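# Place the yellow sponge beside the blue foam block

## Task

Set the yellow sponge down on the desk holding the blue foam block, close beside it with only a narrow gap. The foam blocks must stay exactly where they were and not be rotated. Nothing new may end up on the floor, and the cartons must remain standing on their desks. The robot must not topple or be left leaning, and the arrangement must stay in place without the robot holding it.

## Robot and tools

ROBOT. A Hello Robot Stretch 3 with a single arm: a two-wheel base (0.33 m long, 0.34 m wide), a lift that rides up a mast, and a telescoping arm that reaches out to the robot's right side. The arm cannot move the gripper forward or back; drive the base for that. The base has no sideways motion. Spinning in place pivots about the point between the drive wheels, 0.05 m behind the front edge. With the arm drawn in and the wrist folded, a spin sweeps a 0.28 m radius circle; a level, unfolded wrist reaches past it. Loose objects may occasionally get nudged by outside forces.

FRAMES. Base frame: origin on the floor between the drive wheels, x forward, y left, z up. hand_pose is reported in this frame, at the point where closed fingertips meet; with all wrist joints at 0 its x axis is up, y runs along the arm toward the mast, z toward the rear. The odometry frame is the base frame as it was when the scene began. base_odometry comes from wheel rotation, so slip looks like travel; heading is positive to the left, from -3.142 to 3.142.

execute_actions. Argument "actions": a list holding one action (or none, which just reports state and images). One action covers the whole robot and may contain:
- "base": exactly one relative command, measured from the base's position in the latest state report: {"translate_m": d}, metres, forward positive, -1 to 1; or {"rotate_rad": d}, radians, counter-clockwise (left) positive, -3.2 to 3.2.
- "joints": absolute targets by name. lift_m 0 to 1.1 (arm height, metres); arm_m 0 to 0.52 (extension, metres); wrist_yaw_rad -1.345 to 4.42 (0 along the arm, positive swings toward the front, 3.0 folded over the base); wrist_pitch_rad -1.57 to 0.451 (0 level, negative tips fingers down); wrist_roll_rad -2.911 to 2.911 (0 puts the fingers side by side horizontally); gripper_m -0.089 to 0.179 (larger is wider; the real fingertip gap is 0.007 less when almost shut, 0.025 less when fully open, and zero below 0.007); head_pan_rad -3.953 to 1.73 (0 ahead, positive left, -1.57 faces along the arm); head_tilt_rad -1.53 to 0.419 (negative looks down). Completion tolerances: ±0.004 for lift_m, arm_m, gripper_m; ±0.02 for yaw, roll, pan, tilt; ±0.05 for pitch.
- "contact_limits": {"arm_m": effort percent, 1 to 100}; the arm stops (contact_stop) when its effort hits that level (negative when retracting). Smaller is softer, but too small halts immediately. It also caps holding force until the next action.
All motions in one action start together. Anything left out may still be driving to its earlier target without it showing in the status. "cameras": list of head_camera, nav_camera, wrist_camera or all; omitted, null or ["all"] gives every camera, [] gives none. An unknown key, camera or out-of-range number rejects the call and nothing moves. If a result reports a stop, the remaining execute_actions, wait and finished_scene calls in that same reply are skipped.

wait: "seconds" 0 to 10; commands nothing and returns state and images. zoom_image: "camera" plus "region" [x0, y0, x1, y1] in pixels from the top-left, at most 504 by 504, on that camera's most recent full image. finished_scene: "scene" is the current scene number; it is final and reports whether the goal holds.

RESULTS. joint_positions; base_status and joint_status: done (for the base, wheels turned the commanded amount even if slipping), off_target (stopped short, may still push), contact_stop, time_out, torque_fault (after these three the old target is dropped). on_its_own covers uncommanded joints; "held at" is the held target, not the actual position. motor_effort is percent of maximum, positive toward larger values, peak in brackets; readings carry biases and noise; positive wheel effort pushes forward; effort at rest outside its normal range suggests a load or contact. contact_limits shows current, default and maximum. lidar_m: 12 distances from the base origin in 30 degree sectors, first straight ahead, counting counter-clockwise (4th left, 7th behind, 10th right), "-" for nothing; the scan plane is 0.17 m up, so it sees table legs, not tops, and ignores clear objects and the robot; lowered lift can block sectors 5, 6, 9, 10. wrist_depth_mm (45 to 1000) and head_depth_mm (280 to 4000, image sideways): 7x7 grids of median depth from top left. base_tilt in degrees (forward/right positive), turned_by_wheels and turned_by_imu since last result. The pictures line lists image order. Images: head_camera 896x504 pinhole, nav_camera 672x504 fisheye (both turn with the head), wrist_camera 644x364 on the gripper.

SPEED. The base is fast (0.30 m/s, 1.9 rad/s) only when stowed: lift_m under 0.30, arm_m under 0.03, wrist_yaw_rad over 2.54; otherwise 0.10 m/s and 0.63 rad/s.

GRIPPER. Close to a gripper_m value below the object's width (lower squeezes harder; overly hard squeezes get reduced and may let things slip; send a new value to re-squeeze). Release by opening at least 0.02 beyond the touch value. Neither reading nor status proves a grasp; check images.

CAUTIONS. Arm and lift stop on firm contact and go slack until recommanded; a slack lift can sink under load or be pushed up by closing fingers on a surface. Base, wrist and head never stop on contact. A wrist servo pushed hard for several seconds shuts off for 10 s (torque_fault). Fold or unfold the wrist only with lift_m 0.32 to 0.95, wrist_pitch_rad -0.4, roll near 0; once folded, lift may go to 0.25. With wrist_yaw_rad below -0.4 keep pitch at -0.5 or lower. Pushing against something rigid with the gripper above about 0.45 m, pushing again after a contact_stop, driving while gripping or pressing on a fixed object, or snagging furniture (especially reversing) can tip the robot: reverse the last move in small steps, free the gripper, lower lift_m to about 0.2. Avoid drops, slams and hard shoves; move the foam blocks and cartons not at all, and release the sponge so it rests by itself.

Each tool is called after "Emit:" in YAML: its name, and indented under it one key for each argument.

## Session

Emit:
execute_actions:
  actions: []

Scene clock: 0.00 s.
base_odometry: x=+0.000 y=+0.000 heading=+0.000 (m, m, rad; odometry frame)
turned_by_wheels: +0.000 (rad since the last result)
turned_by_imu: +0.000 (rad since the last result)
base_tilt: forward=-1.8 right=+0.4 (deg)
lidar_m: 2.50 2.19 1.77 1.82 2.06 1.50 2.01 1.76 1.23 1.09 2.26 2.35
head_depth_mm: 1702 2597 2613 2607 2070 2662 2108 / 1704 2703 2733 2754 2144 2748 2099 / 1807 2846 2854 2888 2659 2834 2089 / 1877 2877 3009 3071 3049 2873 2091 / 1900 2907 3187 3182 3233 3055 2061 / 1911 2953 3334 3279 3355 3037 2077 / 1914 2741 2824 2836 2881 2793 2055
base_status: not commanded
joint_positions: lift_m=+0.385 arm_m=+0.000 wrist_yaw_rad=+2.931 wrist_pitch_rad=-0.424 wrist_roll_rad=-0.002 gripper_m=+0.037 head_pan_rad=+0.020 head_tilt_rad=-0.006
joint_status: not commanded
motor_effort: left_wheel=+0 right_wheel=+0 lift_m=+25 arm_m=+1 wrist_yaw_rad=+0 wrist_pitch_rad=+4 wrist_roll_rad=+0 gripper_m=+0 head_pan_rad=+0 head_tilt_rad=+1 (%)
hand_pose: x=+0.0256 y=+0.0741 z=+0.3963 quat_wxyz=(+0.221, +0.702, +0.076, +0.673) (m; base frame)
wrist_depth_mm: - - - - - - - / - - - - - - - / - - - - - - - / - - 980 955 922 909 903 / 813 - 784 779 785 739 728 / 671 662 - 629 - 620 595 / 572 567 - 555 536 532 529
pictures: head_camera (sideways: a quarter turn clockwise sets it upright), nav_camera (sideways: a quarter turn counterclockwise sets it upright), wrist_camera
Images, in order (width x height): head_camera 896x504, nav_camera 672x504, wrist_camera 644x364.

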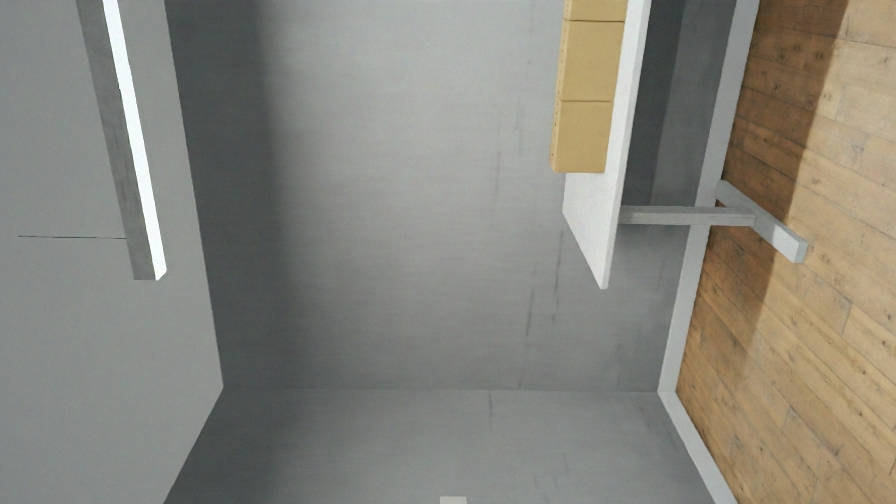

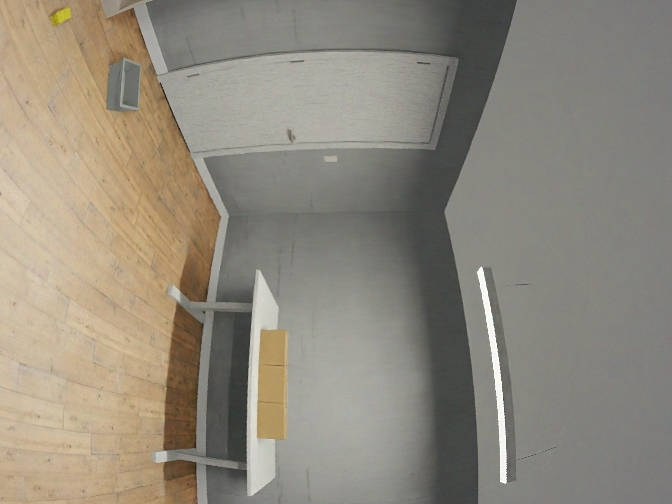

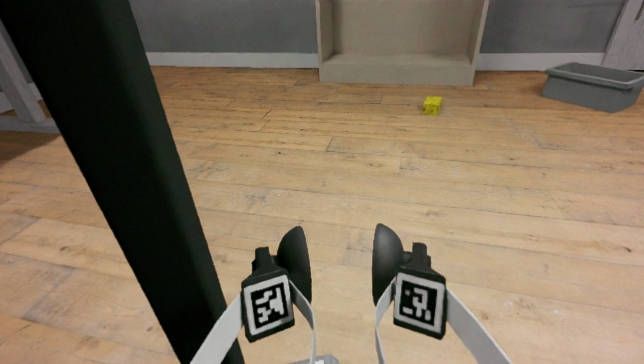

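Emit:
execute_actions:
  actions:
    - {"joints":{"head_pan_rad":1.4,"head_tilt_rad":-0.6}}
  cameras: ["head_camera","nav_camera"]

Emit:
execute_actions:
  actions:
    - {"joints":{"head_pan_rad":-1.0,"head_tilt_rad":-0.4}}
  cameras: ["head_camera","nav_camera"]

Emit:
execute_actions:
  actions:
    - {"joints":{"head_pan_rad":-2.8,"head_tilt_rad":-0.4}}
  cameras: ["head_camera","nav_camera"]

Scene clock: 1.97 s.
base_odometry: x=+0.000 y=+0.000 heading=+0.000 (m, m, rad; odometry frame)
turned_by_wheels: +0.000 (rad since the last result)
turned_by_imu: +0.000 (rad since the last result)
base_tilt: forward=-1.8 right=+0.6 (deg)
lidar_m: 2.50 2.18 1.77 1.81 2.06 1.50 2.01 1.76 1.22 1.09 2.27 2.34
head_depth_mm: 1631 1761 1949 2143 1783 1450 1223 / 1668 1787 2045 2117 1768 1433 1213 / 1697 1839 2107 2099 1760 1428 1214 / 1696 1876 2144 2159 1749 1427 1208 / 1830 2036 2304 2256 1745 1410 1204 / 1893 2105 2361 2236 1734 1408 1190 / 1937 2178 2472 2208 1718 1406 1188
base_status: not commanded
joint_positions: lift_m=+0.385 arm_m=+0.000 wrist_yaw_rad=+2.931 wrist_pitch_rad=-0.424 wrist_roll_rad=-0.002 gripper_m=+0.037 head_pan_rad=+1.393 head_tilt_rad=-0.592
joint_status: all done
motor_effort: left_wheel=+0(0) right_wheel=+0(0) lift_m=+26(25) arm_m=-1(0) wrist_yaw_rad=+1(0) wrist_pitch_rad=+4(4) wrist_roll_rad=+0(0) gripper_m=+0(0) head_pan_rad=+4(55) head_tilt_rad=-4(31) (%)
hand_pose: x=+0.0256 y=+0.0741 z=+0.3963 quat_wxyz=(+0.221, +0.702, +0.076, +0.673) (m; base frame)
wrist_depth_mm: - - - - - - - / - - - - - - - / - - - - - - - / - - 985 915 916 935 891 / 823 - 767 776 764 719 727 / 674 659 - 640 - 615 601 / 571 562 - 549 528 527 524
pictures: head_camera (sideways: a quarter turn clockwise sets it upright), nav_camera (sideways: a quarter turn counterclockwise sets it upright)
Images, in order (width x height): head_camera 896x504, nav_camera 672x504.

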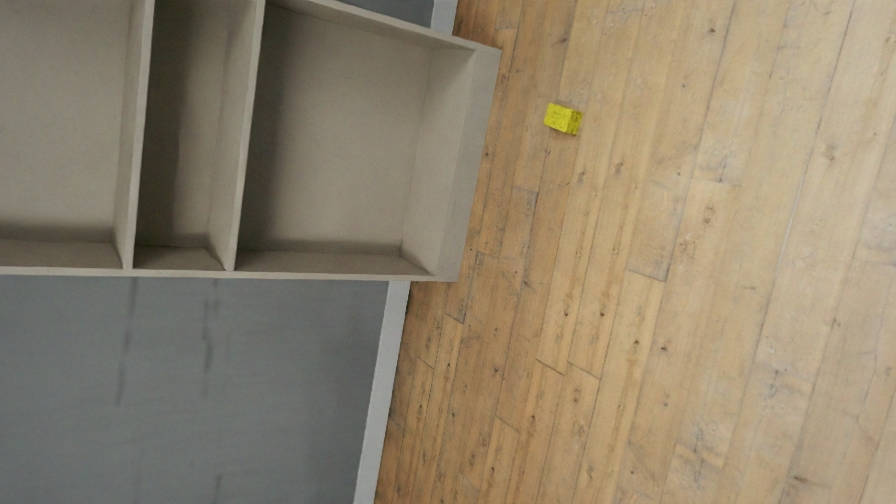

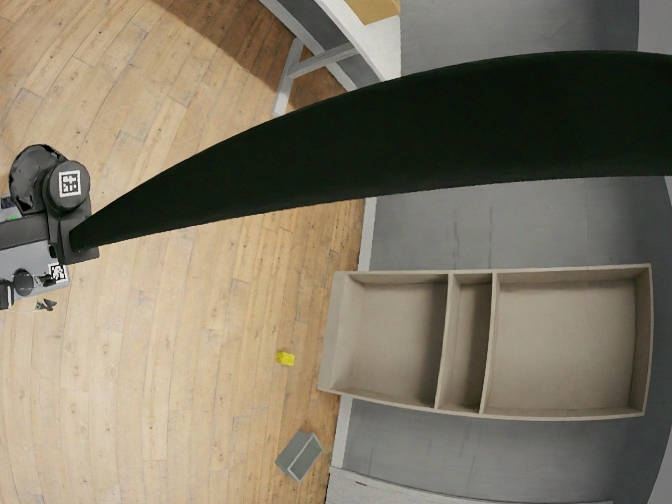

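Scene clock: 3.60 s.
base_odometry: x=+0.000 y=+0.000 heading=+0.000 (m, m, rad; odometry frame)
turned_by_wheels: +0.000 (rad since the last result)
turned_by_imu: +0.000 (rad since the last result)
base_tilt: forward=-1.7 right=+0.7 (deg)
lidar_m: 2.49 2.18 1.77 1.81 2.06 1.49 2.00 1.76 1.23 1.09 2.26 2.35
head_depth_mm: 1806 1891 1970 1211 1356 1681 1348 / 2012 2123 2260 1346 1925 1629 1353 / 2286 2416 2586 2653 2178 1667 1347 / 2655 2840 3050 2990 2165 1665 1335 / 2667 2876 3107 3080 2162 1658 1341 / 2496 2700 2888 2981 2140 1649 1333 / 2354 2521 2713 2854 2132 1635 1326
base_status: not commanded
joint_positions: lift_m=+0.385 arm_m=+0.000 wrist_yaw_rad=+2.931 wrist_pitch_rad=-0.424 wrist_roll_rad=-0.002 gripper_m=+0.037 head_pan_rad=-0.993 head_tilt_rad=-0.409
joint_status: all done
motor_effort: left_wheel=+0(0) right_wheel=+0(1) lift_m=+25(25) arm_m=+0(0) wrist_yaw_rad=+0(2) wrist_pitch_rad=+4(4) wrist_roll_rad=+0(0) gripper_m=-1(1) head_pan_rad=-4(53) head_tilt_rad=+4(20) (%)
hand_pose: x=+0.0256 y=+0.0741 z=+0.3963 quat_wxyz=(+0.221, +0.702, +0.076, +0.673) (m; base frame)
wrist_depth_mm: - - - - - - - / - - - - - - - / - - - - - - - / - - 985 959 916 905 886 / 831 - 780 789 780 746 728 / 680 672 - 626 - 620 606 / 581 575 - 543 528 542 538
pictures: head_camera (sideways: a quarter turn clockwise sets it upright), nav_camera (sideways: a quarter turn counterclockwise sets it upright)
Images, in order (width x height): head_camera 896x504, nav_camera 672x504.

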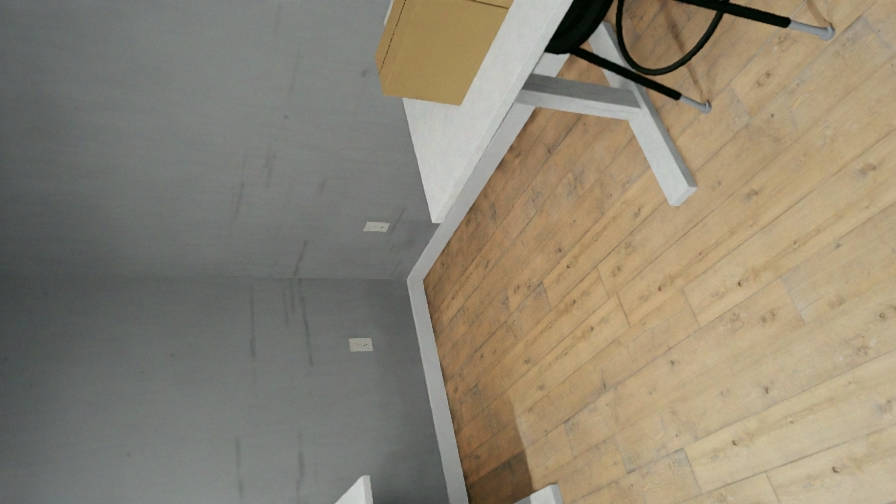

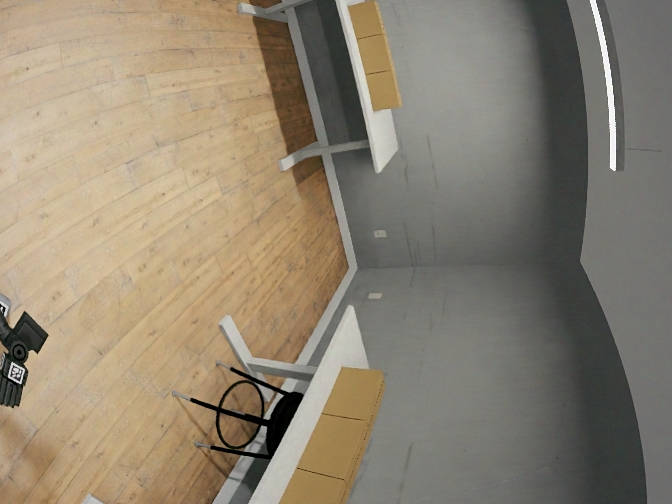

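Scene clock: 5.00 s.
base_odometry: x=+0.000 y=+0.000 heading=+0.000 (m, m, rad; odometry frame)
turned_by_wheels: +0.000 (rad since the last result)
turned_by_imu: +0.000 (rad since the last result)
base_tilt: forward=-1.7 right=+0.5 (deg)
lidar_m: 2.49 2.19 1.77 1.82 2.05 1.49 2.00 1.76 1.23 1.08 2.26 2.34
head_depth_mm: 1800 1904 2000 2153 2157 1689 1356 / 1954 2070 2203 2347 2179 1672 1345 / 2125 2253 2413 2623 2159 1657 1343 / 2036 2231 2418 2662 2155 1649 1344 / 1856 1984 2148 2358 2159 1650 1333 / 1693 1804 1942 2105 2144 1634 1332 / 1567 1657 1760 1896 1989 1633 1330
base_status: not commanded
joint_positions: lift_m=+0.385 arm_m=+0.000 wrist_yaw_rad=+2.931 wrist_pitch_rad=-0.424 wrist_roll_rad=-0.002 gripper_m=+0.037 head_pan_rad=-2.793 head_tilt_rad=-0.409
joint_status: all done
motor_effort: left_wheel=+0(0) right_wheel=+0(0) lift_m=+25(25) arm_m=+0(0) wrist_yaw_rad=+1(0) wrist_pitch_rad=+4(4) wrist_roll_rad=+0(0) gripper_m=-1(0) head_pan_rad=-4(57) head_tilt_rad=+4(5) (%)
hand_pose: x=+0.0256 y=+0.0741 z=+0.3963 quat_wxyz=(+0.221, +0.702, +0.076, +0.673) (m; base frame)
wrist_depth_mm: - - - - - - - / - - - - - - - / - - - - - - - / - - 931 911 910 903 884 / 815 - 780 747 778 735 720 / 685 658 - 631 - 613 610 / 572 564 - 545 530 537 532
pictures: head_camera (sideways: a quarter turn clockwise sets it upright), nav_camera (sideways: a quarter turn counterclockwise sets it upright)
Images, in order (width x height): head_camera 896x504, nav_camera 672x504.

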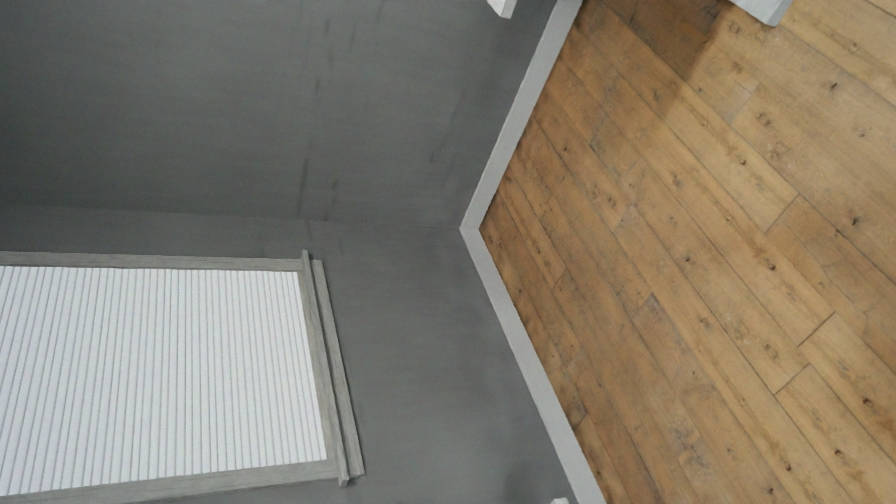

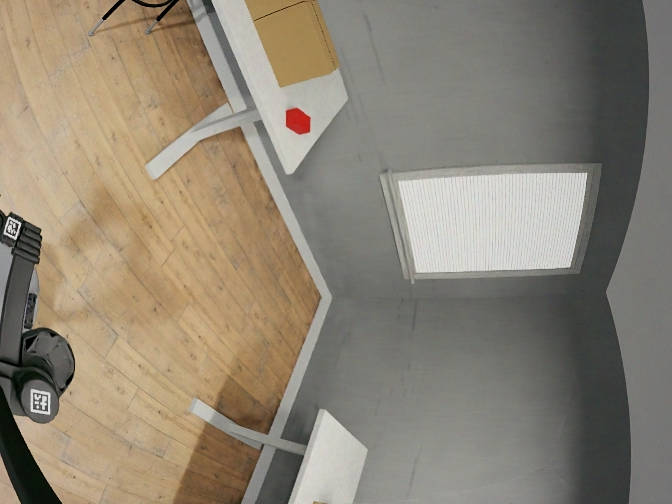

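Emit:
execute_actions:
  actions:
    - {"joints":{"head_pan_rad":-3.75,"head_tilt_rad":-0.3}}
  cameras: ["head_camera","nav_camera"]

Emit:
execute_actions:
  actions:
    - {"joints":{"head_pan_rad":-1.8,"head_tilt_rad":-0.3}}
  cameras: ["head_camera","nav_camera"]

Scene clock: 6.53 s.
base_odometry: x=+0.000 y=+0.000 heading=+0.000 (m, m, rad; odometry frame)
turned_by_wheels: +0.000 (rad since the last result)
turned_by_imu: +0.000 (rad since the last result)
base_tilt: forward=-1.7 right=+0.6 (deg)
lidar_m: 2.50 2.18 1.77 1.81 2.06 1.50 2.01 1.76 1.23 1.09 2.26 2.35
head_depth_mm: 1824 1914 2066 - - - - / 1787 1882 2021 1481 2314 1857 1499 / 1752 1855 1991 1457 2280 1848 1458 / 1706 1804 1945 1409 2247 1823 1446 / 1669 1767 1905 1372 2184 1829 1438 / 1637 1733 1849 1640 2139 1826 1438 / 1618 1726 1821 1767 1555 1679 1434
base_status: not commanded
joint_positions: lift_m=+0.385 arm_m=+0.000 wrist_yaw_rad=+2.931 wrist_pitch_rad=-0.424 wrist_roll_rad=-0.002 gripper_m=+0.037 head_pan_rad=-3.743 head_tilt_rad=-0.310
joint_status: all done
motor_effort: left_wheel=+0(0) right_wheel=+0(0) lift_m=+25(25) arm_m=+0(0) wrist_yaw_rad=+0(2) wrist_pitch_rad=+4(4) wrist_roll_rad=+0(0) gripper_m=+0(1) head_pan_rad=-4(55) head_tilt_rad=+4(12) (%)
hand_pose: x=+0.0256 y=+0.0741 z=+0.3963 quat_wxyz=(+0.221, +0.702, +0.076, +0.673) (m; base frame)
wrist_depth_mm: - - - - - - - / - - - - - - - / - - - - - - - / - - 978 937 939 889 899 / 808 - 801 763 774 735 718 / 682 667 - 633 - 604 596 / 576 559 - 554 530 532 529
pictures: head_camera (sideways: a quarter turn clockwise sets it upright), nav_camera (sideways: a quarter turn counterclockwise sets it upright)
Images, in order (width x height): head_camera 896x504, nav_camera 672x504.

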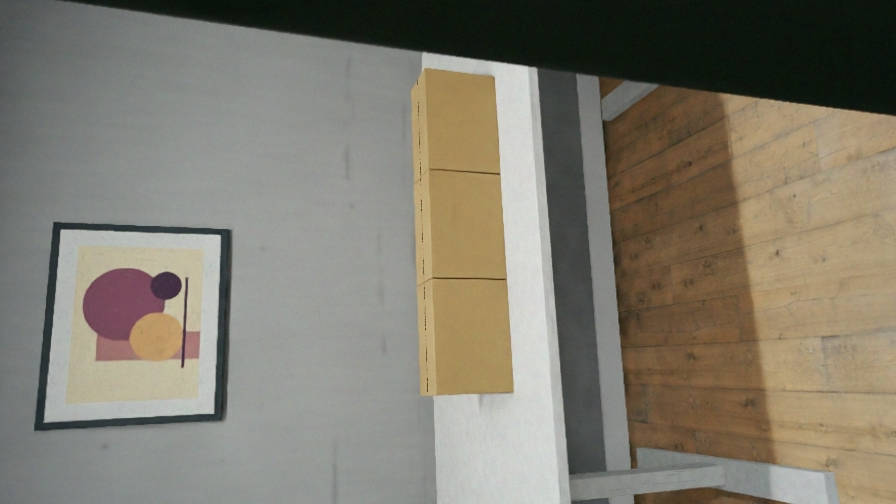

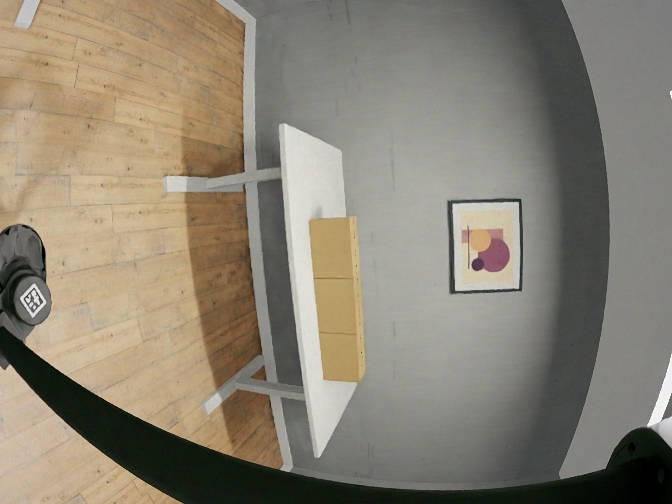

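Scene clock: 8.00 s.
base_odometry: x=+0.000 y=+0.000 heading=+0.000 (m, m, rad; odometry frame)
turned_by_wheels: +0.000 (rad since the last result)
turned_by_imu: +0.000 (rad since the last result)
base_tilt: forward=-1.8 right=+0.6 (deg)
lidar_m: 2.50 2.19 1.77 1.82 2.06 1.49 2.01 1.76 1.23 1.09 2.26 2.35
head_depth_mm: 1392 1461 1556 1631 1158 1657 1476 / 1413 1485 1583 1655 1045 1729 1443 / 1434 1511 1609 1694 1059 1775 1461 / 1472 1545 1646 1717 1076 1846 1442 / 1487 1575 1694 1749 1092 1826 1447 / 1511 1612 1710 1785 1117 1762 1435 / 1538 1650 1757 1771 1144 1696 1432
base_status: not commanded
joint_positions: lift_m=+0.385 arm_m=+0.000 wrist_yaw_rad=+2.931 wrist_pitch_rad=-0.424 wrist_roll_rad=-0.002 gripper_m=+0.037 head_pan_rad=-1.807 head_tilt_rad=-0.310
joint_status: all done
motor_effort: left_wheel=+0(0) right_wheel=+0(0) lift_m=+24(24) arm_m=+0(0) wrist_yaw_rad=+1(1) wrist_pitch_rad=+4(3) wrist_roll_rad=+0(0) gripper_m=+0(0) head_pan_rad=+4(54) head_tilt_rad=+4(6) (%)
hand_pose: x=+0.0256 y=+0.0741 z=+0.3963 quat_wxyz=(+0.221, +0.702, +0.076, +0.673) (m; base frame)
wrist_depth_mm: - - - - - - - / - - - - - - - / - - - - - - - / - - 978 965 932 895 873 / 822 - 779 774 785 739 725 / 680 664 - 637 - 627 607 / 571 565 - 554 529 528 526
pictures: head_camera (sideways: a quarter turn clockwise sets it upright), nav_camera (sideways: a quarter turn counterclockwise sets it upright)
Images, in order (width x height): head_camera 896x504, nav_camera 672x504.

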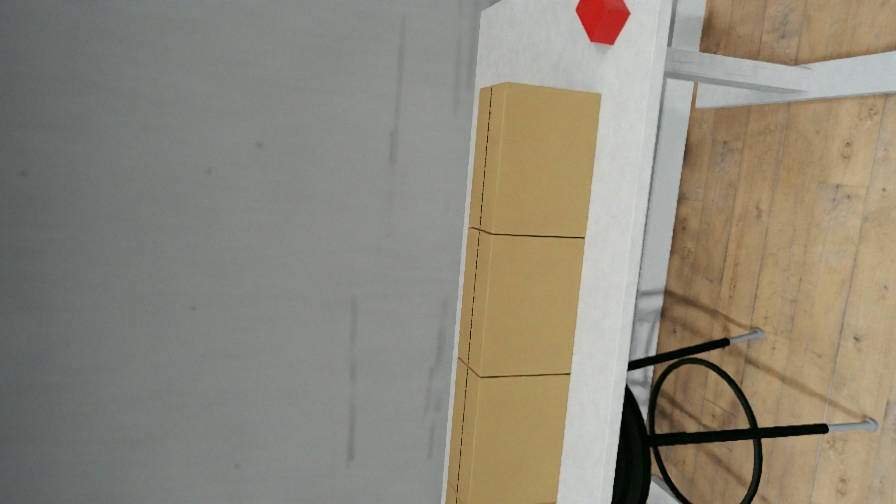

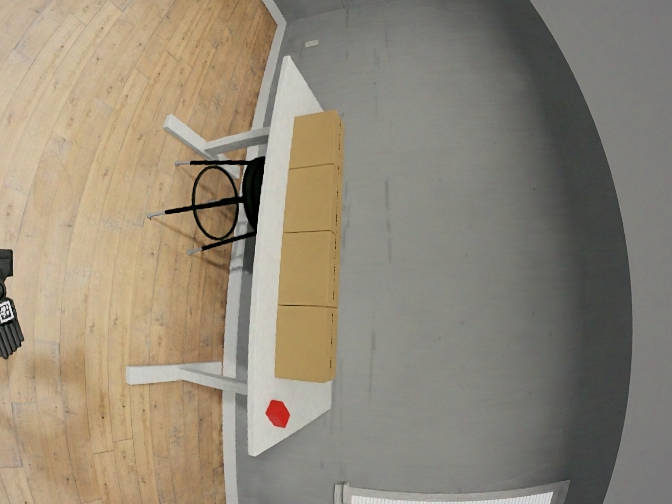

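Emit:
execute_actions:
  actions:
    - {"base":{"rotate_rad":1.448},"joints":{"lift_m":0.27,"head_pan_rad":-0.5,"head_tilt_rad":-0.7}}
  cameras: ["head_camera"]

Emit:
execute_actions:
  actions:
    - {"base":{"translate_m":1.0},"joints":{"head_pan_rad":-0.9,"head_tilt_rad":-1.1}}
  cameras: ["head_camera","nav_camera"]

Scene clock: 12.47 s.
base_odometry: x=+0.000 y=+0.000 heading=+1.448 (m, m, rad; odometry frame)
turned_by_wheels: +1.448 (rad since the last result)
turned_by_imu: +1.435 (rad since the last result)
base_tilt: forward=-1.9 right=+0.6 (deg)
lidar_m: 1.81 1.76 1.96 1.50 1.84 1.23 1.09 1.32 2.35 2.50 2.26 1.77
head_depth_mm: 1903 2171 2481 2051 1620 1361 1171 / 1885 2100 2388 1994 1614 1359 1169 / 1828 2075 2342 1994 1605 1351 1164 / 1785 1985 2290 1983 1592 1338 1159 / 1704 1929 2174 1973 1593 1338 1151 / 1676 1894 2122 1939 1580 1322 1144 / 1653 1844 2084 1933 1579 1325 1141
base_status: done
joint_positions: lift_m=+0.270 arm_m=+0.000 wrist_yaw_rad=+2.931 wrist_pitch_rad=-0.425 wrist_roll_rad=-0.002 gripper_m=+0.037 head_pan_rad=-0.507 head_tilt_rad=-0.691
joint_status: all done
motor_effort: left_wheel=-2(9) right_wheel=+3(8) lift_m=+18(21) arm_m=+0(0) wrist_yaw_rad=+0(1) wrist_pitch_rad=+4(4) wrist_roll_rad=+0(0) gripper_m=+0(0) head_pan_rad=+4(55) head_tilt_rad=-4(27) (%)
hand_pose: x=+0.0255 y=+0.0739 z=+0.2813 quat_wxyz=(+0.221, +0.702, +0.076, +0.672) (m; base frame)
wrist_depth_mm: - - - - - - - / - - - - - - - / - - - - 939 917 888 / 820 - 756 742 722 709 683 / 632 - 615 607 607 579 559 / 526 512 - 506 - 479 478 / 444 - - - 414 412 413
pictures: head_camera (sideways: a quarter turn clockwise sets it upright)
Images, in order (width x height): head_camera 896x504.

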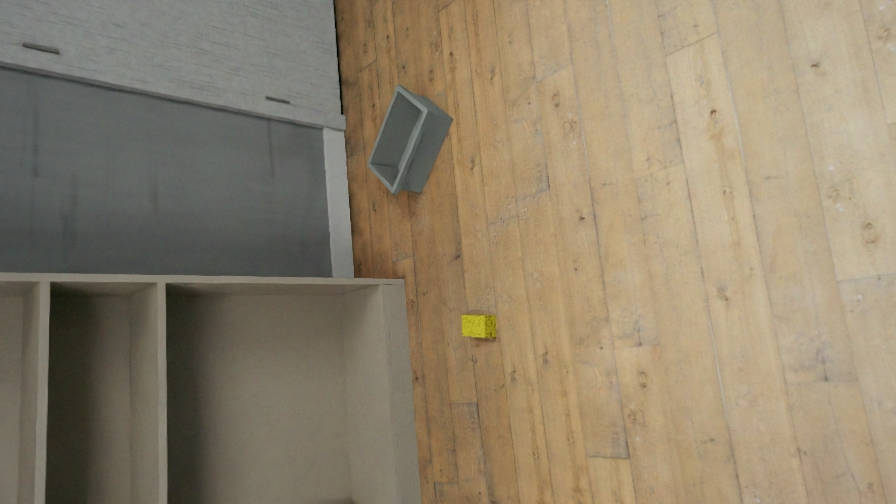

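Scene clock: 17.40 s.
base_odometry: x=+0.123 y=+0.992 heading=+1.448 (m, m, rad; odometry frame)
turned_by_wheels: +0.000 (rad since the last result)
turned_by_imu: -0.002 (rad since the last result)
base_tilt: forward=-1.8 right=+0.5 (deg)
lidar_m: 0.83 1.40 1.15 1.61 1.98 2.15 2.29 2.95 2.69 1.94 1.03 1.08
head_depth_mm: 1712 1855 1577 1460 1318 1207 1110 / 1584 1785 1602 1444 1312 1199 1099 / 1430 1754 1611 1435 1301 1225 - / 1113 1326 1519 1429 1294 1212 - / 1181 1439 1492 1427 1290 1178 - / 1102 1325 1450 1420 1281 1172 1077 / 1038 1226 1411 1371 1271 1166 1077
base_status: done
joint_positions: lift_m=+0.270 arm_m=+0.000 wrist_yaw_rad=+2.931 wrist_pitch_rad=-0.425 wrist_roll_rad=-0.002 gripper_m=+0.037 head_pan_rad=-0.894 head_tilt_rad=-1.087
joint_status: all done
motor_effort: left_wheel=-2(6) right_wheel=+1(6) lift_m=+18(18) arm_m=+0(0) wrist_yaw_rad=+1(1) wrist_pitch_rad=+4(4) wrist_roll_rad=+0(0) gripper_m=+0(0) head_pan_rad=-5(39) head_tilt_rad=-6(27) (%)
hand_pose: x=+0.0255 y=+0.0739 z=+0.2813 quat_wxyz=(+0.221, +0.702, +0.076, +0.672) (m; base frame)
wrist_depth_mm: - - - - - - - / - - - - - - - / - - - 983 950 934 914 / 786 - 757 725 719 718 705 / 632 - 611 600 606 575 562 / 526 515 - 509 - 487 483 / 450 - - - 411 417 417
pictures: head_camera (sideways: a quarter turn clockwise sets it upright), nav_camera (sideways: a quarter turn counterclockwise sets it upright)
Images, in order (width x height): head_camera 896x504, nav_camera 672x504.

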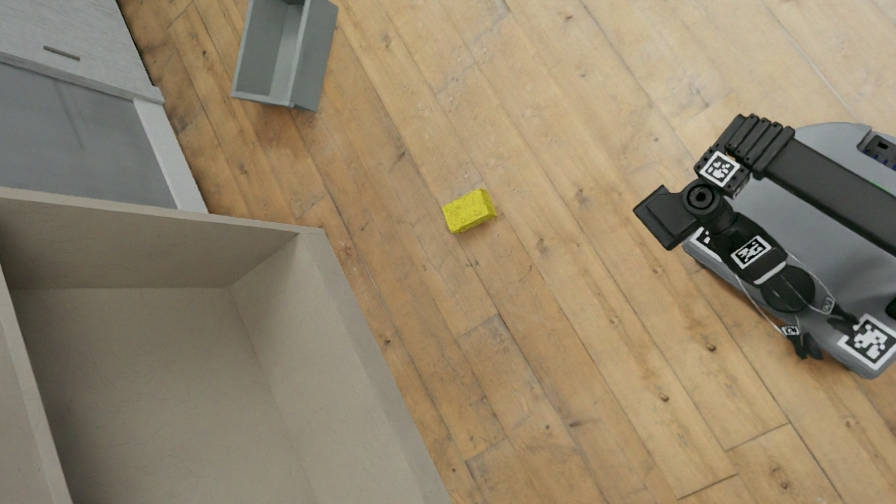

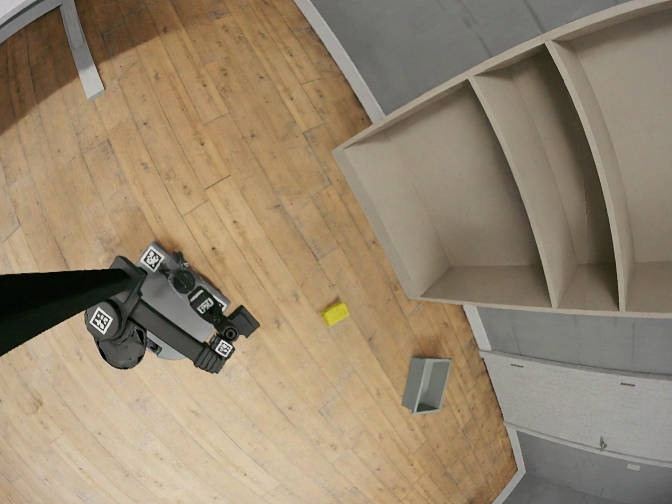

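Emit:
execute_actions:
  actions:
    - {"base":{"rotate_rad":0.42},"joints":{"lift_m":0.36,"head_pan_rad":-1.5,"head_tilt_rad":-1.1,"gripper_m":0.13}}
  cameras: []

Emit:
execute_actions:
  actions:
    - {"joints":{"wrist_yaw_rad":0.0,"arm_m":0.2}}
  cameras: []

Emit:
execute_actions:
  actions:
    - {"joints":{"wrist_pitch_rad":-1.5,"arm_m":0.25}}
  cameras: ["head_camera","wrist_camera"]

Scene clock: 20.30 s.
base_odometry: x=+0.123 y=+0.992 heading=+1.868 (m, m, rad; odometry frame)
turned_by_wheels: +0.420 (rad since the last result)
turned_by_imu: +0.416 (rad since the last result)
base_tilt: forward=-2.0 right=+0.5 (deg)
lidar_m: 1.30 1.15 1.16 1.65 2.61 2.08 2.30 2.69 2.28 1.03 1.08 0.82
head_depth_mm: 2083 1851 1614 1459 1319 1201 1122 / 1968 1831 1584 1456 1308 1190 - / 1723 1818 1583 1435 1306 - - / 1577 1773 1597 1402 1307 - - / 1094 1306 1514 1423 1291 1188 1088 / 1164 1411 1472 1408 1276 1168 1080 / 1115 1298 1415 1370 1270 1165 1080
base_status: done
joint_positions: lift_m=+0.360 arm_m=+0.000 wrist_yaw_rad=+2.931 wrist_pitch_rad=-0.426 wrist_roll_rad=-0.002 gripper_m=+0.130 head_pan_rad=-1.493 head_tilt_rad=-1.087
joint_status: all done
motor_effort: left_wheel=-2(8) right_wheel=+2(6) lift_m=+30(33) arm_m=+0(0) wrist_yaw_rad=+1(0) wrist_pitch_rad=+4(5) wrist_roll_rad=+0(0) gripper_m=+0(98) head_pan_rad=-4(42) head_tilt_rad=-6(5) (%)
hand_pose: x=+0.0255 y=+0.0739 z=+0.3706 quat_wxyz=(+0.222, +0.702, +0.076, +0.672) (m; base frame)
wrist_depth_mm: - - - - - - - / - - - - - - - / - - - - - - - / 951 - 926 917 888 848 837 / 757 - 736 735 705 710 673 / 645 639 623 614 602 - 583 / 542 531 537 536 515 495 498
pictures: none
No camera images: the call's "cameras" was empty. Leave "cameras" out to get every camera's image.

Scene clock: 23.00 s.
base_odometry: x=+0.123 y=+0.992 heading=+1.868 (m, m, rad; odometry frame)
turned_by_wheels: +0.000 (rad since the last result)
turned_by_imu: +0.000 (rad since the last result)
base_tilt: forward=-1.8 right=+0.5 (deg)
lidar_m: 1.30 1.15 1.15 1.65 2.61 2.08 2.29 2.69 2.28 1.03 1.08 0.83
head_depth_mm: 2061 1838 1622 1460 1311 1207 1121 / 1974 1838 1591 1450 1302 1196 - / 1735 1805 1584 1462 1303 - - / 1570 1778 1583 1461 1285 1219 - / 1094 1307 1510 1418 1290 1188 1090 / 1161 1414 1473 1411 1280 1173 1083 / 1109 1299 1426 1379 1279 1172 1075
base_status: not commanded
joint_positions: lift_m=+0.360 arm_m=+0.200 wrist_yaw_rad=+0.003 wrist_pitch_rad=-0.426 wrist_roll_rad=-0.002 gripper_m=+0.130 head_pan_rad=-1.493 head_tilt_rad=-1.087
joint_status: all done
motor_effort: left_wheel=-2(2) right_wheel=+1(2) lift_m=+30(31) arm_m=+7(6) wrist_yaw_rad=-3(4) wrist_pitch_rad=+4(4) wrist_roll_rad=+0(0) gripper_m=+0(0) head_pan_rad=-5(5) head_tilt_rad=-6(6) (%)
hand_pose: x=-0.0208 y=-0.5680 z=+0.3706 quat_wxyz=(+0.692, +0.151, -0.690, -0.149) (m; base frame)
wrist_depth_mm: 570 643 601 - - - - / 593 686 647 - - - - / 611 712 737 - 922 - - / 646 716 711 881 805 807 838 / 625 596 684 738 708 710 682 / 517 534 608 612 594 - 577 / 502 525 522 524 517 488 497
pictures: none
No camera images: the call's "cameras" was empty. Leave "cameras" out to get every camera's image.

Scene clock: 24.47 s.
base_odometry: x=+0.123 y=+0.992 heading=+1.868 (m, m, rad; odometry frame)
turned_by_wheels: +0.000 (rad since the last result)
turned_by_imu: +0.000 (rad since the last result)
base_tilt: forward=-1.7 right=+0.6 (deg)
lidar_m: 1.30 1.16 1.15 1.65 2.61 2.09 2.29 2.68 2.28 1.03 1.08 0.83
head_depth_mm: 2089 1846 1628 1459 1311 1201 1124 / 1979 1832 1592 1442 1306 1198 - / 1723 1798 1595 1477 1304 - - / 1580 1771 1600 1472 1293 1221 - / 1096 1313 1510 1417 1284 1189 1086 / 1161 1403 1470 1403 1278 1175 1085 / 1113 1306 1416 1373 1277 1169 1076
base_status: not commanded
joint_positions: lift_m=+0.360 arm_m=+0.250 wrist_yaw_rad=+0.002 wrist_pitch_rad=-1.495 wrist_roll_rad=-0.002 gripper_m=+0.130 head_pan_rad=-1.493 head_tilt_rad=-1.087
joint_status: all done
motor_effort: left_wheel=-2(3) right_wheel=+1(1) lift_m=+31(31) arm_m=+7(8) wrist_yaw_rad=-2(3) wrist_pitch_rad=-2(4) wrist_roll_rad=+0(0) gripper_m=+0(1) head_pan_rad=-4(4) head_tilt_rad=-6(6) (%)
hand_pose: x=-0.0216 y=-0.3900 z=+0.2411 quat_wxyz=(+0.520, +0.482, -0.517, -0.480) (m; base frame)
wrist_depth_mm: 396 394 393 391 380 380 381 / 398 399 395 390 392 388 381 / 403 403 397 395 393 390 386 / 412 412 401 396 398 395 390 / 416 411 404 408 399 395 397 / 419 417 411 410 398 - 399 / 426 423 419 412 411 409 404
pictures: head_camera (sideways: a quarter turn clockwise sets it upright), wrist_camera
Images, in order (width x height): head_camera 896x504, wrist_camera 644x364.

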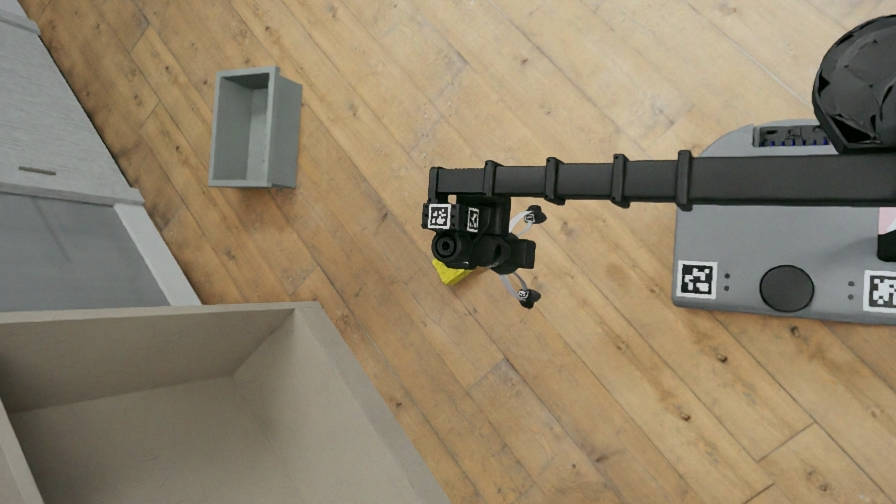

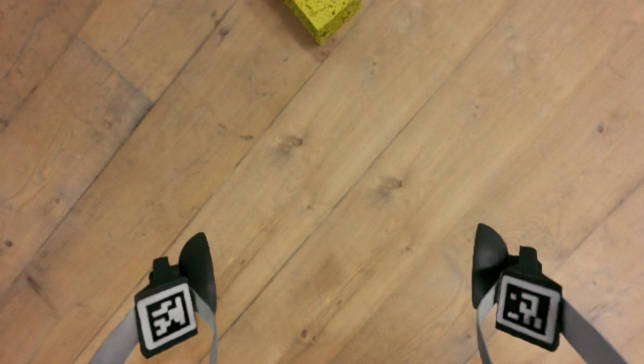

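Emit:
execute_actions:
  actions:
    - {"joints":{"arm_m":0.45,"lift_m":0.3}}
  cameras: ["head_camera","wrist_camera"]

Scene clock: 27.37 s.
base_odometry: x=+0.123 y=+0.992 heading=+1.868 (m, m, rad; odometry frame)
turned_by_wheels: +0.000 (rad since the last result)
turned_by_imu: +0.000 (rad since the last result)
base_tilt: forward=-1.8 right=+0.7 (deg)
lidar_m: 1.30 1.16 1.16 1.65 2.61 2.08 2.29 2.70 2.29 1.03 1.08 0.83
head_depth_mm: 2065 1842 1632 1453 1320 1198 1116 / 1966 1830 1587 1451 1306 1197 - / 1724 1814 1595 1430 1303 - - / 1565 1768 1622 1393 1294 1221 - / 1091 1315 1498 1418 1286 1197 1090 / 1163 1404 1475 1417 1285 1175 1080 / 1114 1301 1423 1381 1270 1166 1074
base_status: not commanded
joint_positions: lift_m=+0.300 arm_m=+0.450 wrist_yaw_rad=+0.002 wrist_pitch_rad=-1.496 wrist_roll_rad=-0.002 gripper_m=+0.130 head_pan_rad=-1.493 head_tilt_rad=-1.087
joint_status: all done
motor_effort: left_wheel=-2(3) right_wheel=+1(2) lift_m=+18(27) arm_m=+7(7) wrist_yaw_rad=-1(2) wrist_pitch_rad=-1(2) wrist_roll_rad=+0(0) gripper_m=+1(0) head_pan_rad=-4(4) head_tilt_rad=-6(6) (%)
hand_pose: x=-0.0216 y=-0.5896 z=+0.1817 quat_wxyz=(+0.519, +0.482, -0.517, -0.481) (m; base frame)
wrist_depth_mm: 339 335 331 330 328 324 322 / 342 339 337 332 331 329 325 / 346 345 338 297 331 332 327 / 344 348 349 296 338 334 335 / 355 352 346 345 344 339 335 / 353 357 356 347 345 - 337 / 363 362 354 354 349 348 344
pictures: head_camera (sideways: a quarter turn clockwise sets it upright), wrist_camera
Images, in order (width x height): head_camera 896x504, wrist_camera 644x364.

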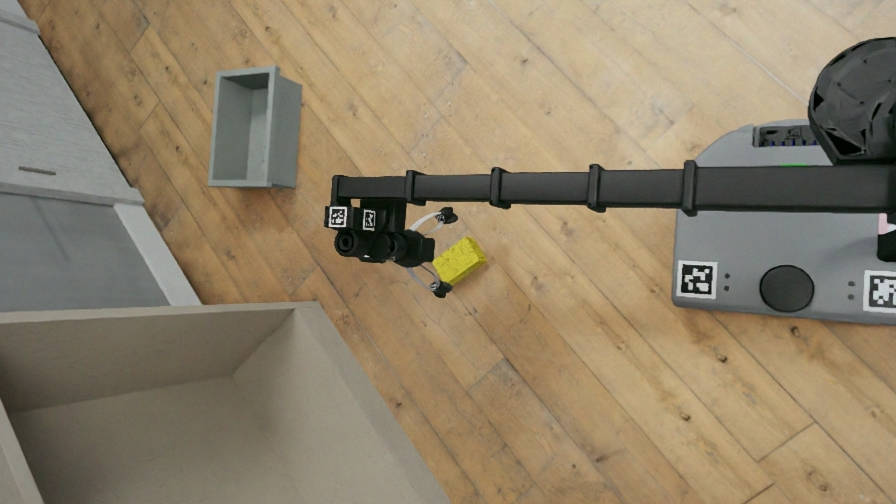

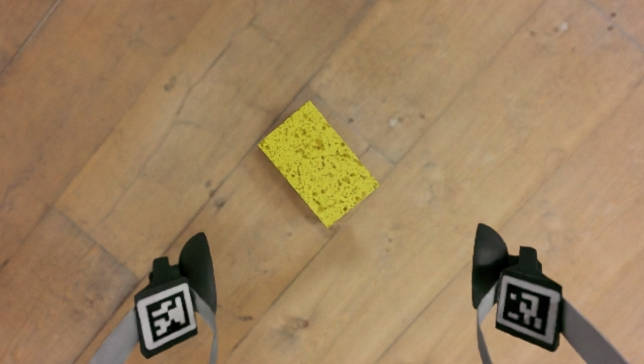

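Emit:
execute_actions:
  actions:
    - {"base":{"translate_m":0.012},"joints":{"arm_m":0.495,"lift_m":0.22,"wrist_roll_rad":-0.7}}
  cameras: ["head_camera","wrist_camera"]

Scene clock: 30.37 s.
base_odometry: x=+0.119 y=+1.004 heading=+1.868 (m, m, rad; odometry frame)
turned_by_wheels: +0.000 (rad since the last result)
turned_by_imu: -0.001 (rad since the last result)
base_tilt: forward=-1.8 right=+0.6 (deg)
lidar_m: 1.30 1.15 1.15 1.65 2.62 2.09 2.31 2.97 2.27 1.03 1.07 0.82
head_depth_mm: 2074 1844 1638 1460 1320 1203 1107 / 1954 1829 1580 1446 1311 1197 - / 1704 1816 1602 1439 1307 - - / 1551 1761 1611 1393 1289 1219 - / 1057 1313 1516 1419 1289 1188 1086 / 1152 1413 1469 1410 1287 1172 1084 / 1105 1288 1418 1361 1278 1172 1073
base_status: done
joint_positions: lift_m=+0.220 arm_m=+0.495 wrist_yaw_rad=+0.002 wrist_pitch_rad=-1.497 wrist_roll_rad=-0.694 gripper_m=+0.130 head_pan_rad=-1.493 head_tilt_rad=-1.087
joint_status: all done
motor_effort: left_wheel=-2(3) right_wheel=+1(6) lift_m=+17(18) arm_m=+6(8) wrist_yaw_rad=+0(1) wrist_pitch_rad=-1(1) wrist_roll_rad=-3(4) gripper_m=+0(0) head_pan_rad=-5(5) head_tilt_rad=-6(6) (%)
hand_pose: x=-0.0215 y=-0.6346 z=+0.1017 quat_wxyz=(+0.664, +0.616, -0.310, -0.289) (m; base frame)
wrist_depth_mm: 245 249 250 249 253 254 255 / 250 252 254 254 255 258 257 / 256 254 256 258 258 259 258 / 257 259 260 216 263 263 264 / 262 261 264 220 264 264 269 / 267 265 268 221 269 - 273 / 268 271 271 273 274 277 278
pictures: head_camera (sideways: a quarter turn clockwise sets it upright), wrist_camera
Images, in order (width x height): head_camera 896x504, wrist_camera 644x364.

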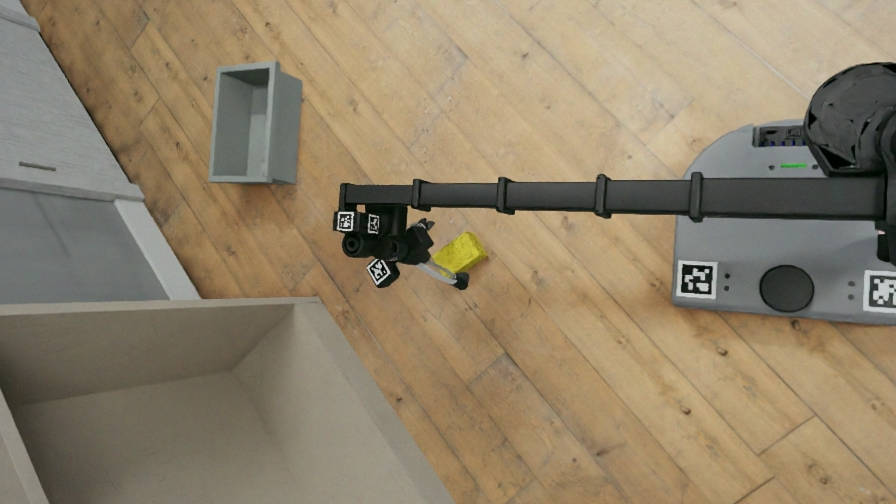

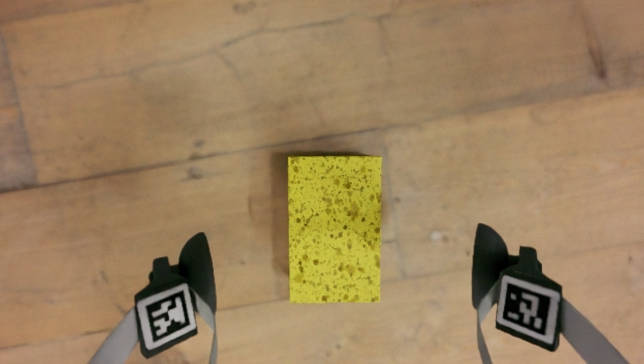

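Emit:
execute_actions:
  actions:
    - {"joints":{"lift_m":0.148}}
  cameras: ["wrist_camera"]

Scene clock: 32.13 s.
base_odometry: x=+0.119 y=+1.004 heading=+1.868 (m, m, rad; odometry frame)
turned_by_wheels: +0.000 (rad since the last result)
turned_by_imu: +0.000 (rad since the last result)
base_tilt: forward=-1.8 right=+0.6 (deg)
lidar_m: 1.29 1.15 1.15 1.64 2.62 2.09 2.30 2.97 2.27 1.03 1.07 0.82
head_depth_mm: 2094 1850 1634 1454 1316 1206 1104 / 1965 1838 1582 1446 1306 1192 1126 / 1716 1822 1584 1436 1311 - - / 1556 1768 1599 1383 1300 1221 - / 1057 1315 1509 1423 1290 1190 1089 / 1150 1408 1468 1423 1280 1171 1083 / 1105 1293 1416 1361 1275 1169 1077
base_status: not commanded
joint_positions: lift_m=+0.148 arm_m=+0.495 wrist_yaw_rad=+0.002 wrist_pitch_rad=-1.497 wrist_roll_rad=-0.694 gripper_m=+0.130 head_pan_rad=-1.493 head_tilt_rad=-1.087
joint_status: all done
motor_effort: left_wheel=-2(2) right_wheel=+1(1) lift_m=+18(18) arm_m=+6(7) wrist_yaw_rad=-2(1) wrist_pitch_rad=-2(1) wrist_roll_rad=-3(3) gripper_m=-1(0) head_pan_rad=-5(4) head_tilt_rad=-6(5) (%)
hand_pose: x=-0.0215 y=-0.6346 z=+0.0297 quat_wxyz=(+0.664, +0.616, -0.310, -0.289) (m; base frame)
wrist_depth_mm: 180 181 181 181 183 183 184 / 182 183 184 184 185 185 186 / 184 186 185 186 187 189 189 / 187 188 189 145 189 190 192 / 189 190 191 146 192 193 194 / 192 192 195 148 195 - 196 / 195 196 197 151 196 199 199
pictures: wrist_camera
Images, in order (width x height): wrist_camera 644x364.

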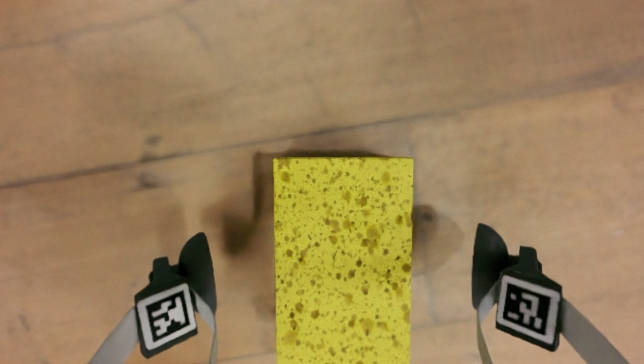

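Emit:
execute_actions:
  actions:
    - {"joints":{"gripper_m":0.03}}
  cameras: ["wrist_camera"]

Emit:
execute_actions:
  actions:
    - {"joints":{"lift_m":0.5,"arm_m":0.05,"wrist_roll_rad":0,"head_pan_rad":0.5,"head_tilt_rad":-0.4}}

Scene clock: 33.93 s.
base_odometry: x=+0.119 y=+1.004 heading=+1.868 (m, m, rad; odometry frame)
turned_by_wheels: +0.000 (rad since the last result)
turned_by_imu: +0.000 (rad since the last result)
base_tilt: forward=-1.6 right=+0.7 (deg)
lidar_m: 1.30 1.15 1.15 1.65 2.62 2.09 2.30 2.97 2.27 1.03 1.07 0.82
head_depth_mm: 2070 1852 1633 1457 1317 1199 1111 / 1965 1817 1589 1449 1308 1198 1119 / 1710 1814 1596 1440 1309 - - / 1563 1753 1592 1378 1290 1220 - / 1055 1318 1512 1419 1286 1185 1090 / 1151 1416 1475 1414 1282 1168 1083 / 1104 1290 1416 1368 1276 1164 1084
base_status: not commanded
joint_positions: lift_m=+0.148 arm_m=+0.495 wrist_yaw_rad=+0.002 wrist_pitch_rad=-1.497 wrist_roll_rad=-0.694 gripper_m=+0.031 head_pan_rad=-1.493 head_tilt_rad=-1.087
joint_status: all done
motor_effort: left_wheel=-2(2) right_wheel=+2(2) lift_m=+17(18) arm_m=+6(7) wrist_yaw_rad=-2(1) wrist_pitch_rad=-2(1) wrist_roll_rad=-3(3) gripper_m=-17(100) head_pan_rad=-4(4) head_tilt_rad=-6(5) (%)
hand_pose: x=-0.0215 y=-0.6346 z=+0.0297 quat_wxyz=(+0.664, +0.616, -0.310, -0.289) (m; base frame)
wrist_depth_mm: 180 181 181 181 183 182 184 / 183 183 183 185 185 186 185 / 185 185 185 186 188 188 189 / 187 187 189 142 189 189 191 / 188 191 189 144 146 194 194 / 193 194 192 146 147 196 195 / 195 196 196 148 149 199 199
pictures: wrist_camera
Images, in order (width x height): wrist_camera 644x364.

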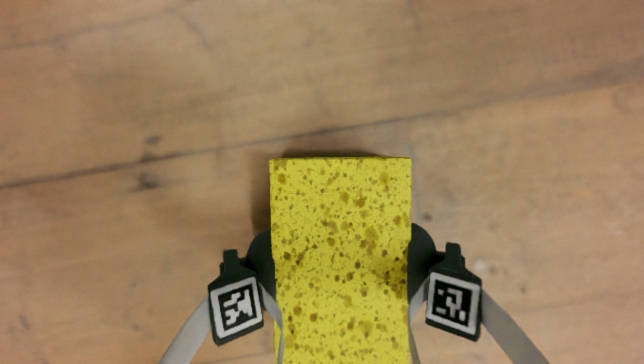

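Scene clock: 38.40 s.
base_odometry: x=+0.119 y=+1.004 heading=+1.868 (m, m, rad; odometry frame)
turned_by_wheels: +0.000 (rad since the last result)
turned_by_imu: -0.001 (rad since the last result)
base_tilt: forward=-1.8 right=+0.6 (deg)
lidar_m: 1.29 1.15 1.15 1.65 2.62 2.10 2.30 2.97 2.26 1.03 1.07 0.82
head_depth_mm: 1528 1583 1620 1684 1759 1678 1361 / 1557 1684 1822 1980 2027 1674 1355 / 1490 1622 1761 1954 2070 1669 1351 / 1439 1559 1683 1850 1999 1659 1333 / 1389 1497 1622 1772 1912 1645 1337 / 1343 1442 1556 1662 1103 1635 1334 / 1296 1390 1495 1372 995 1531 1323
base_status: not commanded
joint_positions: lift_m=+0.500 arm_m=+0.050 wrist_yaw_rad=+0.002 wrist_pitch_rad=-1.497 wrist_roll_rad=-0.005 gripper_m=+0.031 head_pan_rad=+0.493 head_tilt_rad=-0.409
joint_status: all done
motor_effort: left_wheel=-2(2) right_wheel=+1(1) lift_m=+31(33) arm_m=-7(8) wrist_yaw_rad=-1(1) wrist_pitch_rad=-1(1) wrist_roll_rad=+3(4) gripper_m=-17(17) head_pan_rad=+4(55) head_tilt_rad=+3(36) (%)
hand_pose: x=-0.0216 y=-0.1902 z=+0.3811 quat_wxyz=(+0.520, +0.483, -0.516, -0.480) (m; base frame)
wrist_depth_mm: 532 528 516 525 517 512 512 / 539 522 534 528 520 516 526 / 549 539 535 527 523 528 514 / 554 549 542 142 532 529 530 / 559 553 551 144 145 533 534 / 563 557 555 146 147 - 541 / 573 571 566 148 149 - 544
pictures: head_camera (sideways: a quarter turn clockwise sets it upright), nav_camera (sideways: a quarter turn counterclockwise sets it upright), wrist_camera
Images, in order (width x height): head_camera 896x504, nav_camera 672x504, wrist_camera 644x364.

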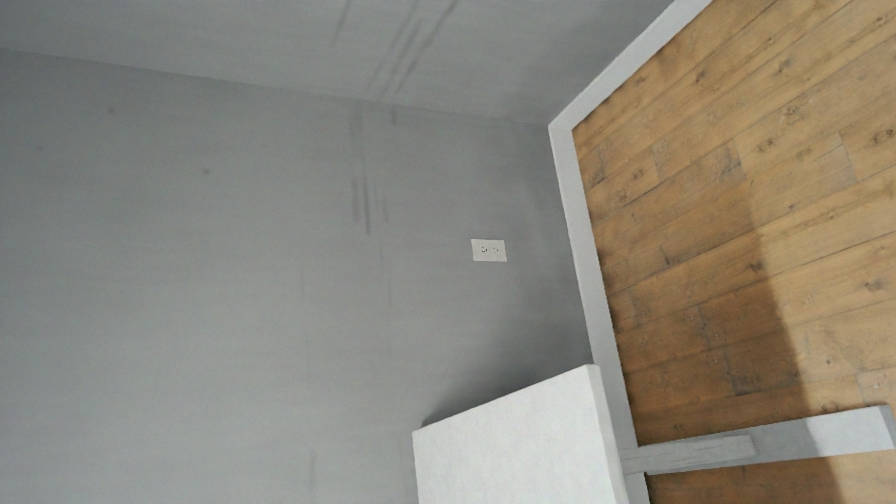

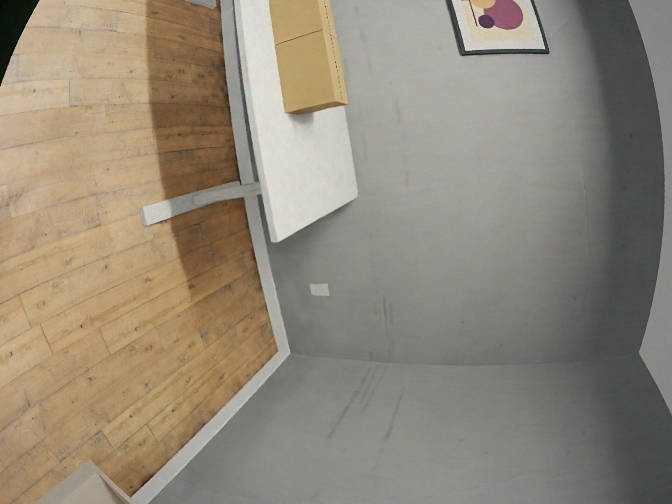

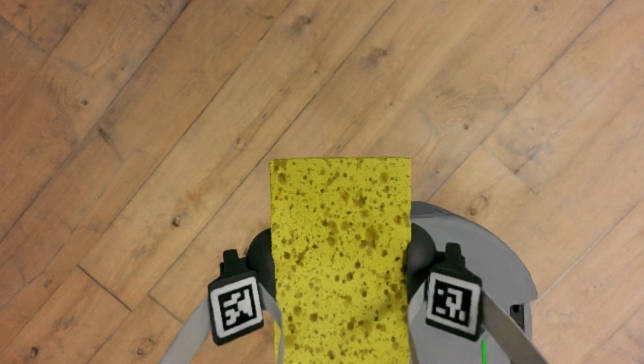

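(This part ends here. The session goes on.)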